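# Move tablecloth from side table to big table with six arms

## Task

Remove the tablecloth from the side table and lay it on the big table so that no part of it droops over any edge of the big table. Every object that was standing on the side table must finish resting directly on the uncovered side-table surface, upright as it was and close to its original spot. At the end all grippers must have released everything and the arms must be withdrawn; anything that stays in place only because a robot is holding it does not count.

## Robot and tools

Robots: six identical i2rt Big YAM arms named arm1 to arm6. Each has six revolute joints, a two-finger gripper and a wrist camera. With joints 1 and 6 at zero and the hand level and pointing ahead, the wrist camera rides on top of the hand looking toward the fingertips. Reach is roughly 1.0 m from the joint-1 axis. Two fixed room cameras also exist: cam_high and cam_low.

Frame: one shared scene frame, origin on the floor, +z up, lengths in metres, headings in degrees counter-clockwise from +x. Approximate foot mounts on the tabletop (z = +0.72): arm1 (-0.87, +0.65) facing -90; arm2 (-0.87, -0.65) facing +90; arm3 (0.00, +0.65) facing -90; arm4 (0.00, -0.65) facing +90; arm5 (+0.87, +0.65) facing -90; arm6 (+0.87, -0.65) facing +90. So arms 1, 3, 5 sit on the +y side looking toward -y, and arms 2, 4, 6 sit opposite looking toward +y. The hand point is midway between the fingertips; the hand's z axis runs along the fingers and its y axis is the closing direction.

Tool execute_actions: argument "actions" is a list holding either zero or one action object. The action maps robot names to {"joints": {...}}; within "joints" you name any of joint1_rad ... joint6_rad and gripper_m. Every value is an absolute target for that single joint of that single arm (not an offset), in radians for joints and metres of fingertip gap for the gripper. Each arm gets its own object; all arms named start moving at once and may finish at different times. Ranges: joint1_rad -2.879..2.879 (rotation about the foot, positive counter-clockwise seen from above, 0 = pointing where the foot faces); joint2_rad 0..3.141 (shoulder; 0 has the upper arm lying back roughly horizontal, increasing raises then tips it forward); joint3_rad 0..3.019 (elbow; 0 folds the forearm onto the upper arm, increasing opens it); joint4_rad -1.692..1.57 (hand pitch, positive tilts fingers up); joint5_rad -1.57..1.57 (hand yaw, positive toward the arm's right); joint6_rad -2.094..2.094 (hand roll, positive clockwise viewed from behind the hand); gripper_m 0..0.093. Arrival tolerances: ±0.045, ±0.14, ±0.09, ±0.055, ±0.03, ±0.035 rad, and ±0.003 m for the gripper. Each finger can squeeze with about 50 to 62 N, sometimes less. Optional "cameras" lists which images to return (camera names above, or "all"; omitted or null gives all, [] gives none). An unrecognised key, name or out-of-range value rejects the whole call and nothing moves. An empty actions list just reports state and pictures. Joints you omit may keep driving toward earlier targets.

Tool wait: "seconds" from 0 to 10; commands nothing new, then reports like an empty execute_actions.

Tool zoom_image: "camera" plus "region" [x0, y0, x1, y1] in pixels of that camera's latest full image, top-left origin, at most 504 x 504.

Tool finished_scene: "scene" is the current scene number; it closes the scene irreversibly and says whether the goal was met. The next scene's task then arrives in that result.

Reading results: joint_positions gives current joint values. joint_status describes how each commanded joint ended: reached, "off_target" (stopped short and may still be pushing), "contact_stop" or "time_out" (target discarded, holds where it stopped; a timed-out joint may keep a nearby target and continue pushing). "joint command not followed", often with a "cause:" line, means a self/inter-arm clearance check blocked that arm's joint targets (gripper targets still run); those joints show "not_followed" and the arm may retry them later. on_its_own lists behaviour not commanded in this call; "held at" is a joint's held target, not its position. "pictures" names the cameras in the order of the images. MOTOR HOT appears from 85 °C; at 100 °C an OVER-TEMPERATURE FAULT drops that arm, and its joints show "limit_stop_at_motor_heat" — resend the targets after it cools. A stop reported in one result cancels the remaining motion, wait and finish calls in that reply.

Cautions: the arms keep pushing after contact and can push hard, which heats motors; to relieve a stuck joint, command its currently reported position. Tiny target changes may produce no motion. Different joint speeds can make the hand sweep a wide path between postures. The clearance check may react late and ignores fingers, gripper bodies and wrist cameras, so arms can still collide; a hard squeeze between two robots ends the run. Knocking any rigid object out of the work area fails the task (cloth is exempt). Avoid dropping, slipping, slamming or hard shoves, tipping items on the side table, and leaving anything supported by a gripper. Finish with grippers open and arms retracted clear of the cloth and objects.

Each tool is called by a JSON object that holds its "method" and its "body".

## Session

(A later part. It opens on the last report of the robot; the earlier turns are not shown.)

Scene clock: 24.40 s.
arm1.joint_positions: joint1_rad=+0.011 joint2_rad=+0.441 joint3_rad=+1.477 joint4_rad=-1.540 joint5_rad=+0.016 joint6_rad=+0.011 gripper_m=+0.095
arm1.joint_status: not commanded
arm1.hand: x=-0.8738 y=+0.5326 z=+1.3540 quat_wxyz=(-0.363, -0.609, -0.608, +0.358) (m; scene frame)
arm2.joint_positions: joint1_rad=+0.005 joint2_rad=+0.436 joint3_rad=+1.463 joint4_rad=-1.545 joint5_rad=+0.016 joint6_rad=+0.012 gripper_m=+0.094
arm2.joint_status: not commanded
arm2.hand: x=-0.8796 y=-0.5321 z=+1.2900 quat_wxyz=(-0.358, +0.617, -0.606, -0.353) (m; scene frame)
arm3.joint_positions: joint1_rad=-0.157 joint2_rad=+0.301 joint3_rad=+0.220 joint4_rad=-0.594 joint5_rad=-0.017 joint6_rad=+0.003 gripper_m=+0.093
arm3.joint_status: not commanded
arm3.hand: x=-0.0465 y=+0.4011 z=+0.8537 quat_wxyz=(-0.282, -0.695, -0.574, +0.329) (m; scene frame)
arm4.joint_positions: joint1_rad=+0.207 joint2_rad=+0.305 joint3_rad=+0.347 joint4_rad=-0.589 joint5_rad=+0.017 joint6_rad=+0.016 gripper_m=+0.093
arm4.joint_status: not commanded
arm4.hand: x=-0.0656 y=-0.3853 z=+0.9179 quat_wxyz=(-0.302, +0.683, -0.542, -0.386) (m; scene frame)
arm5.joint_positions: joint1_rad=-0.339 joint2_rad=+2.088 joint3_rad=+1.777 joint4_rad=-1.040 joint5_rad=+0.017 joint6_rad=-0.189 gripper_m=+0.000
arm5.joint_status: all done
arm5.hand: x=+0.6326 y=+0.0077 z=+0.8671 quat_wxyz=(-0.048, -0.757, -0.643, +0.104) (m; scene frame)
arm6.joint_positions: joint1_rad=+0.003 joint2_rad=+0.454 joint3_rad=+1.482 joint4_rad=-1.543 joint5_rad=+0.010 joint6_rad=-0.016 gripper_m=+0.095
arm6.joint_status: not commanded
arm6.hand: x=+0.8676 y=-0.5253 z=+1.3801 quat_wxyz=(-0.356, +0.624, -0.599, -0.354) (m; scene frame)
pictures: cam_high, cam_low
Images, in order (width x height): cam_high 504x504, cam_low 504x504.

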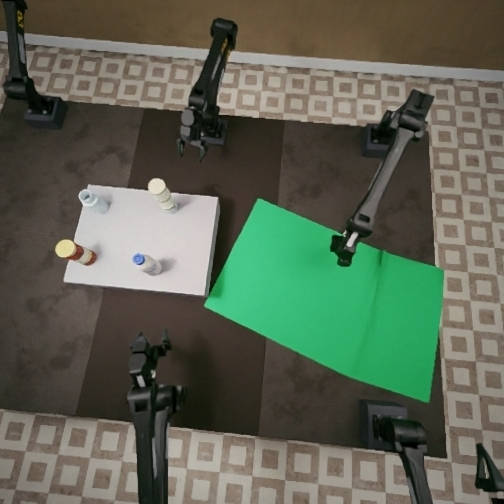

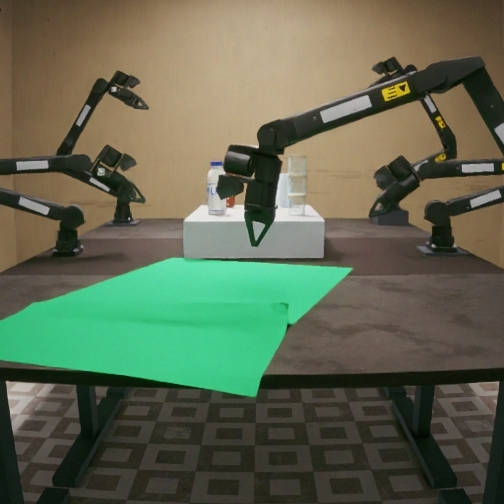

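{"method": "execute_actions", "body": {"actions": [{"arm5":{"joints":{"joint1_rad":-0.06,"joint2_rad":2.25,"joint3_rad":2.1,"joint4_rad":-1.3,"joint6_rad":0.1,"gripper_m":0.093}}}], "cameras": ["arm5_cam_wrist"]}}

{"method": "execute_actions", "body": {"actions": [{"arm5":{"joints":{"joint2_rad":2.43,"joint3_rad":1.93,"joint4_rad":-1.08}}}], "cameras": ["arm5_cam_wrist"]}}

{"method": "execute_actions", "body": {"actions": [{"arm5":{"joints":{"gripper_m":0}}}], "cameras": []}}

{"method": "execute_actions", "body": {"actions": [{"arm5":{"joints":{"joint2_rad":2.25,"joint1_rad":-0.27,"joint6_rad":-0.25}}}], "cameras": ["cam_low","cam_high"]}}

Scene clock: 26.47 s.
arm1.joint_positions: joint1_rad=+0.011 joint2_rad=+0.441 joint3_rad=+1.477 joint4_rad=-1.540 joint5_rad=+0.016 joint6_rad=+0.011 gripper_m=+0.095
arm1.joint_status: not commanded
arm1.hand: x=-0.8738 y=+0.5326 z=+1.3540 quat_wxyz=(-0.363, -0.609, -0.608, +0.358) (m; scene frame)
arm2.joint_positions: joint1_rad=+0.005 joint2_rad=+0.436 joint3_rad=+1.463 joint4_rad=-1.545 joint5_rad=+0.016 joint6_rad=+0.012 gripper_m=+0.094
arm2.joint_status: not commanded
arm2.hand: x=-0.8796 y=-0.5321 z=+1.2900 quat_wxyz=(-0.358, +0.617, -0.606, -0.353) (m; scene frame)
arm3.joint_positions: joint1_rad=-0.157 joint2_rad=+0.301 joint3_rad=+0.220 joint4_rad=-0.594 joint5_rad=-0.017 joint6_rad=+0.003 gripper_m=+0.093
arm3.joint_status: not commanded
arm3.hand: x=-0.0465 y=+0.4011 z=+0.8537 quat_wxyz=(-0.282, -0.695, -0.574, +0.329) (m; scene frame)
arm4.joint_positions: joint1_rad=+0.207 joint2_rad=+0.305 joint3_rad=+0.347 joint4_rad=-0.589 joint5_rad=+0.017 joint6_rad=+0.016 gripper_m=+0.093
arm4.joint_status: not commanded
arm4.hand: x=-0.0656 y=-0.3853 z=+0.9179 quat_wxyz=(-0.302, +0.683, -0.542, -0.386) (m; scene frame)
arm5.joint_positions: joint1_rad=-0.067 joint2_rad=+2.249 joint3_rad=+2.054 joint4_rad=-1.293 joint5_rad=+0.014 joint6_rad=+0.089 gripper_m=+0.093
arm5.joint_status: all done
arm5.hand: x=+0.8122 y=-0.0545 z=+0.8608 quat_wxyz=(-0.025, -0.763, -0.645, +0.039) (m; scene frame)
arm6.joint_positions: joint1_rad=+0.003 joint2_rad=+0.454 joint3_rad=+1.482 joint4_rad=-1.543 joint5_rad=+0.010 joint6_rad=-0.016 gripper_m=+0.095
arm6.joint_status: not commanded
arm6.hand: x=+0.8676 y=-0.5253 z=+1.3801 quat_wxyz=(-0.356, +0.624, -0.599, -0.354) (m; scene frame)
pictures: arm5_cam_wrist
Images, in order (width x height): arm5_cam_wrist 504x504.

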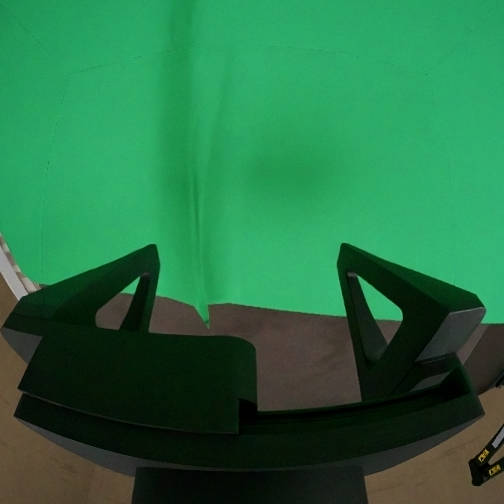

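Scene clock: 27.63 s.
arm1.joint_positions: joint1_rad=+0.011 joint2_rad=+0.441 joint3_rad=+1.477 joint4_rad=-1.540 joint5_rad=+0.016 joint6_rad=+0.011 gripper_m=+0.095
arm1.joint_status: not commanded
arm1.hand: x=-0.8738 y=+0.5326 z=+1.3540 quat_wxyz=(-0.363, -0.609, -0.608, +0.358) (m; scene frame)
arm2.joint_positions: joint1_rad=+0.005 joint2_rad=+0.436 joint3_rad=+1.463 joint4_rad=-1.545 joint5_rad=+0.016 joint6_rad=+0.012 gripper_m=+0.094
arm2.joint_status: not commanded
arm2.hand: x=-0.8796 y=-0.5321 z=+1.2900 quat_wxyz=(-0.358, +0.617, -0.606, -0.353) (m; scene frame)
arm3.joint_positions: joint1_rad=-0.157 joint2_rad=+0.301 joint3_rad=+0.220 joint4_rad=-0.594 joint5_rad=-0.017 joint6_rad=+0.003 gripper_m=+0.093
arm3.joint_status: not commanded
arm3.hand: x=-0.0465 y=+0.4011 z=+0.8537 quat_wxyz=(-0.282, -0.695, -0.574, +0.329) (m; scene frame)
arm4.joint_positions: joint1_rad=+0.207 joint2_rad=+0.305 joint3_rad=+0.347 joint4_rad=-0.589 joint5_rad=+0.017 joint6_rad=+0.016 gripper_m=+0.093
arm4.joint_status: not commanded
arm4.hand: x=-0.0656 y=-0.3853 z=+0.9179 quat_wxyz=(-0.302, +0.683, -0.542, -0.386) (m; scene frame)
arm5.joint_positions: joint1_rad=-0.067 joint2_rad=+2.370 joint3_rad=+1.957 joint4_rad=-1.080 joint5_rad=+0.012 joint6_rad=+0.092 gripper_m=+0.093
arm5.joint_status: all done
arm5.hand: x=+0.8117 y=-0.0576 z=+0.7446 quat_wxyz=(-0.024, -0.764, -0.644, +0.036) (m; scene frame)
arm6.joint_positions: joint1_rad=+0.003 joint2_rad=+0.454 joint3_rad=+1.482 joint4_rad=-1.543 joint5_rad=+0.010 joint6_rad=-0.016 gripper_m=+0.095
arm6.joint_status: not commanded
arm6.hand: x=+0.8676 y=-0.5253 z=+1.3801 quat_wxyz=(-0.356, +0.624, -0.599, -0.354) (m; scene frame)
pictures: arm5_cam_wrist
Images, in order (width x height): arm5_cam_wrist 504x504.

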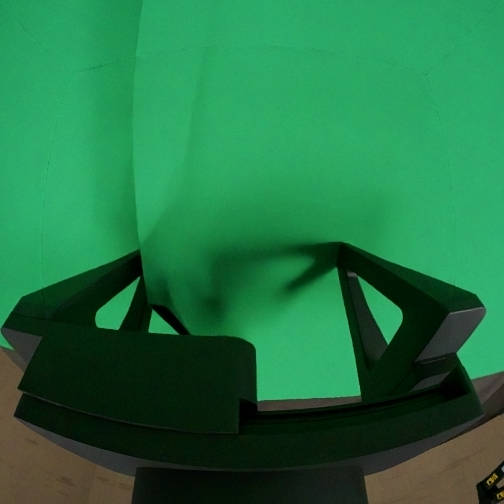

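Scene clock: 28.43 s.
arm1.joint_positions: joint1_rad=+0.011 joint2_rad=+0.441 joint3_rad=+1.477 joint4_rad=-1.540 joint5_rad=+0.016 joint6_rad=+0.011 gripper_m=+0.095
arm1.joint_status: not commanded
arm1.hand: x=-0.8738 y=+0.5326 z=+1.3540 quat_wxyz=(-0.363, -0.609, -0.608, +0.358) (m; scene frame)
arm2.joint_positions: joint1_rad=+0.005 joint2_rad=+0.436 joint3_rad=+1.463 joint4_rad=-1.545 joint5_rad=+0.016 joint6_rad=+0.012 gripper_m=+0.094
arm2.joint_status: not commanded
arm2.hand: x=-0.8796 y=-0.5321 z=+1.2900 quat_wxyz=(-0.358, +0.617, -0.606, -0.353) (m; scene frame)
arm3.joint_positions: joint1_rad=-0.157 joint2_rad=+0.301 joint3_rad=+0.220 joint4_rad=-0.594 joint5_rad=-0.017 joint6_rad=+0.003 gripper_m=+0.093
arm3.joint_status: not commanded
arm3.hand: x=-0.0465 y=+0.4011 z=+0.8537 quat_wxyz=(-0.282, -0.695, -0.574, +0.329) (m; scene frame)
arm4.joint_positions: joint1_rad=+0.207 joint2_rad=+0.305 joint3_rad=+0.347 joint4_rad=-0.589 joint5_rad=+0.017 joint6_rad=+0.016 gripper_m=+0.093
arm4.joint_status: not commanded
arm4.hand: x=-0.0656 y=-0.3853 z=+0.9179 quat_wxyz=(-0.302, +0.683, -0.542, -0.386) (m; scene frame)
arm5.joint_positions: joint1_rad=-0.048 joint2_rad=+2.370 joint3_rad=+1.957 joint4_rad=-1.079 joint5_rad=+0.007 joint6_rad=+0.105 gripper_m=+0.001
arm5.joint_status: all done
arm5.hand: x=+0.8263 y=-0.0588 z=+0.7445 quat_wxyz=(-0.027, -0.762, -0.646, +0.034) (m; scene frame)
arm6.joint_positions: joint1_rad=+0.003 joint2_rad=+0.454 joint3_rad=+1.482 joint4_rad=-1.543 joint5_rad=+0.010 joint6_rad=-0.016 gripper_m=+0.095
arm6.joint_status: not commanded
arm6.hand: x=+0.8676 y=-0.5253 z=+1.3801 quat_wxyz=(-0.356, +0.624, -0.599, -0.354) (m; scene frame)
pictures: none
No camera images: the call's "cameras" was empty. Leave "cameras" out to get every camera's image.

Scene clock: 29.83 s.
arm1.joint_positions: joint1_rad=+0.011 joint2_rad=+0.441 joint3_rad=+1.477 joint4_rad=-1.540 joint5_rad=+0.016 joint6_rad=+0.011 gripper_m=+0.095
arm1.joint_status: not commanded
arm1.hand: x=-0.8738 y=+0.5326 z=+1.3540 quat_wxyz=(-0.363, -0.609, -0.608, +0.358) (m; scene frame)
arm2.joint_positions: joint1_rad=+0.005 joint2_rad=+0.436 joint3_rad=+1.463 joint4_rad=-1.545 joint5_rad=+0.016 joint6_rad=+0.012 gripper_m=+0.094
arm2.joint_status: not commanded
arm2.hand: x=-0.8796 y=-0.5321 z=+1.2900 quat_wxyz=(-0.358, +0.617, -0.606, -0.353) (m; scene frame)
arm3.joint_positions: joint1_rad=-0.157 joint2_rad=+0.301 joint3_rad=+0.220 joint4_rad=-0.594 joint5_rad=-0.017 joint6_rad=+0.003 gripper_m=+0.093
arm3.joint_status: not commanded
arm3.hand: x=-0.0465 y=+0.4011 z=+0.8537 quat_wxyz=(-0.282, -0.695, -0.574, +0.329) (m; scene frame)
arm4.joint_positions: joint1_rad=+0.207 joint2_rad=+0.305 joint3_rad=+0.347 joint4_rad=-0.589 joint5_rad=+0.017 joint6_rad=+0.016 gripper_m=+0.093
arm4.joint_status: not commanded
arm4.hand: x=-0.0656 y=-0.3853 z=+0.9179 quat_wxyz=(-0.302, +0.683, -0.542, -0.386) (m; scene frame)
arm5.joint_positions: joint1_rad=-0.270 joint2_rad=+2.235 joint3_rad=+1.923 joint4_rad=-1.079 joint5_rad=+0.014 joint6_rad=-0.240 gripper_m=+0.001
arm5.joint_status: all done
arm5.hand: x=+0.6692 y=-0.0371 z=+0.8253 quat_wxyz=(-0.039, -0.719, -0.689, +0.085) (m; scene frame)
arm6.joint_positions: joint1_rad=+0.003 joint2_rad=+0.454 joint3_rad=+1.482 joint4_rad=-1.543 joint5_rad=+0.010 joint6_rad=-0.016 gripper_m=+0.095
arm6.joint_status: not commanded
arm6.hand: x=+0.8676 y=-0.5253 z=+1.3801 quat_wxyz=(-0.356, +0.624, -0.599, -0.354) (m; scene frame)
pictures: cam_high, cam_low
Images, in order (width x height): cam_high 504x504, cam_low 504x504.

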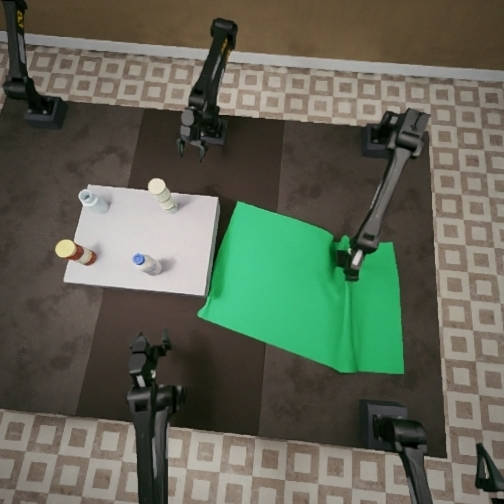

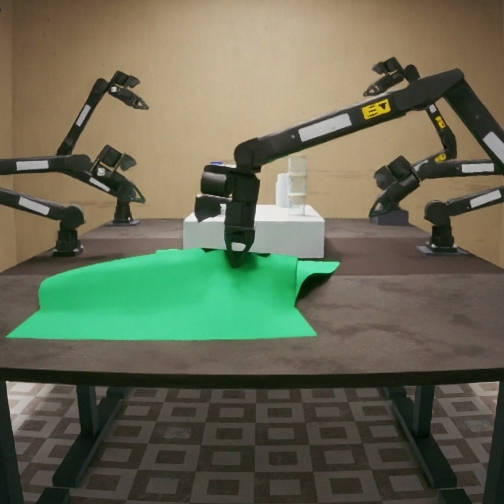

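{"method": "execute_actions", "body": {"actions": [{"arm5":{"joints":{"gripper_m":0.04}}}], "cameras": []}}

{"method": "execute_actions", "body": {"actions": [{"arm5":{"joints":{"joint2_rad":1.0,"joint3_rad":1.4}}}], "cameras": ["cam_low","cam_high"]}}

Scene clock: 30.73 s.
arm1.joint_positions: joint1_rad=+0.011 joint2_rad=+0.441 joint3_rad=+1.477 joint4_rad=-1.540 joint5_rad=+0.016 joint6_rad=+0.011 gripper_m=+0.095
arm1.joint_status: not commanded
arm1.hand: x=-0.8738 y=+0.5326 z=+1.3540 quat_wxyz=(-0.363, -0.609, -0.608, +0.358) (m; scene frame)
arm2.joint_positions: joint1_rad=+0.005 joint2_rad=+0.436 joint3_rad=+1.463 joint4_rad=-1.545 joint5_rad=+0.016 joint6_rad=+0.012 gripper_m=+0.094
arm2.joint_status: not commanded
arm2.hand: x=-0.8796 y=-0.5321 z=+1.2900 quat_wxyz=(-0.358, +0.617, -0.606, -0.353) (m; scene frame)
arm3.joint_positions: joint1_rad=-0.157 joint2_rad=+0.301 joint3_rad=+0.220 joint4_rad=-0.594 joint5_rad=-0.017 joint6_rad=+0.003 gripper_m=+0.093
arm3.joint_status: not commanded
arm3.hand: x=-0.0465 y=+0.4011 z=+0.8537 quat_wxyz=(-0.282, -0.695, -0.574, +0.329) (m; scene frame)
arm4.joint_positions: joint1_rad=+0.207 joint2_rad=+0.305 joint3_rad=+0.347 joint4_rad=-0.589 joint5_rad=+0.017 joint6_rad=+0.016 gripper_m=+0.093
arm4.joint_status: not commanded
arm4.hand: x=-0.0656 y=-0.3853 z=+0.9179 quat_wxyz=(-0.302, +0.683, -0.542, -0.386) (m; scene frame)
arm5.joint_positions: joint1_rad=-0.270 joint2_rad=+2.235 joint3_rad=+1.923 joint4_rad=-1.079 joint5_rad=+0.014 joint6_rad=-0.240 gripper_m=+0.040
arm5.joint_status: all done
arm5.hand: x=+0.6692 y=-0.0371 z=+0.8253 quat_wxyz=(-0.039, -0.718, -0.689, +0.085) (m; scene frame)
arm6.joint_positions: joint1_rad=+0.003 joint2_rad=+0.454 joint3_rad=+1.482 joint4_rad=-1.543 joint5_rad=+0.010 joint6_rad=-0.016 gripper_m=+0.095
arm6.joint_status: not commanded
arm6.hand: x=+0.8676 y=-0.5253 z=+1.3801 quat_wxyz=(-0.356, +0.624, -0.599, -0.354) (m; scene frame)
pictures: none
No camera images: the call's "cameras" was empty. Leave "cameras" out to get every camera's image.

Scene clock: 32.63 s.
arm1.joint_positions: joint1_rad=+0.011 joint2_rad=+0.441 joint3_rad=+1.477 joint4_rad=-1.540 joint5_rad=+0.016 joint6_rad=+0.011 gripper_m=+0.095
arm1.joint_status: not commanded
arm1.hand: x=-0.8738 y=+0.5326 z=+1.3540 quat_wxyz=(-0.363, -0.609, -0.608, +0.358) (m; scene frame)
arm2.joint_positions: joint1_rad=+0.005 joint2_rad=+0.436 joint3_rad=+1.463 joint4_rad=-1.545 joint5_rad=+0.016 joint6_rad=+0.012 gripper_m=+0.094
arm2.joint_status: not commanded
arm2.hand: x=-0.8796 y=-0.5321 z=+1.2900 quat_wxyz=(-0.358, +0.617, -0.606, -0.353) (m; scene frame)
arm3.joint_positions: joint1_rad=-0.157 joint2_rad=+0.301 joint3_rad=+0.220 joint4_rad=-0.594 joint5_rad=-0.017 joint6_rad=+0.003 gripper_m=+0.093
arm3.joint_status: not commanded
arm3.hand: x=-0.0465 y=+0.4011 z=+0.8537 quat_wxyz=(-0.282, -0.695, -0.574, +0.329) (m; scene frame)
arm4.joint_positions: joint1_rad=+0.207 joint2_rad=+0.305 joint3_rad=+0.347 joint4_rad=-0.589 joint5_rad=+0.017 joint6_rad=+0.016 gripper_m=+0.093
arm4.joint_status: not commanded
arm4.hand: x=-0.0656 y=-0.3853 z=+0.9179 quat_wxyz=(-0.302, +0.683, -0.542, -0.386) (m; scene frame)
arm5.joint_positions: joint1_rad=-0.270 joint2_rad=+0.995 joint3_rad=+1.403 joint4_rad=-1.079 joint5_rad=+0.014 joint6_rad=-0.240 gripper_m=+0.040
arm5.joint_status: all done
arm5.hand: x=+0.7549 y=+0.2546 z=+1.2788 quat_wxyz=(-0.213, -0.650, -0.621, +0.383) (m; scene frame)
arm6.joint_positions: joint1_rad=+0.003 joint2_rad=+0.454 joint3_rad=+1.482 joint4_rad=-1.543 joint5_rad=+0.010 joint6_rad=-0.016 gripper_m=+0.095
arm6.joint_status: not commanded
arm6.hand: x=+0.8676 y=-0.5253 z=+1.3801 quat_wxyz=(-0.356, +0.624, -0.599, -0.354) (m; scene frame)
pictures: cam_high, cam_low
Images, in order (width x height): cam_high 504x504, cam_low 504x504.

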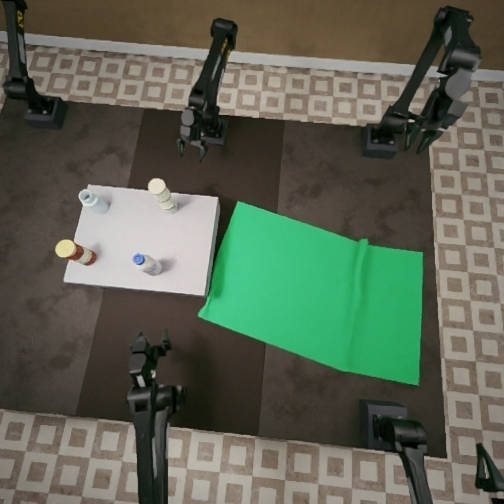

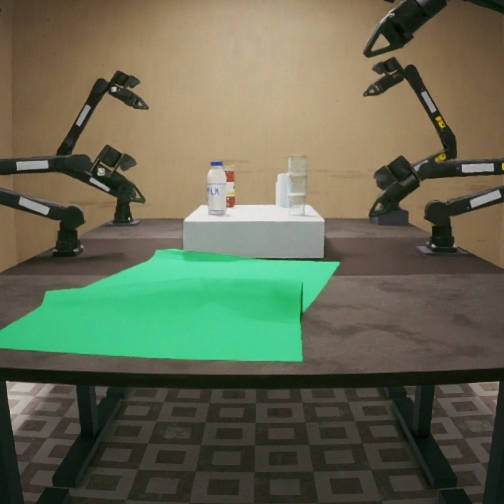

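{"method": "finished_scene", "body": {"scene": 2}}

The scene is finished: the task was done.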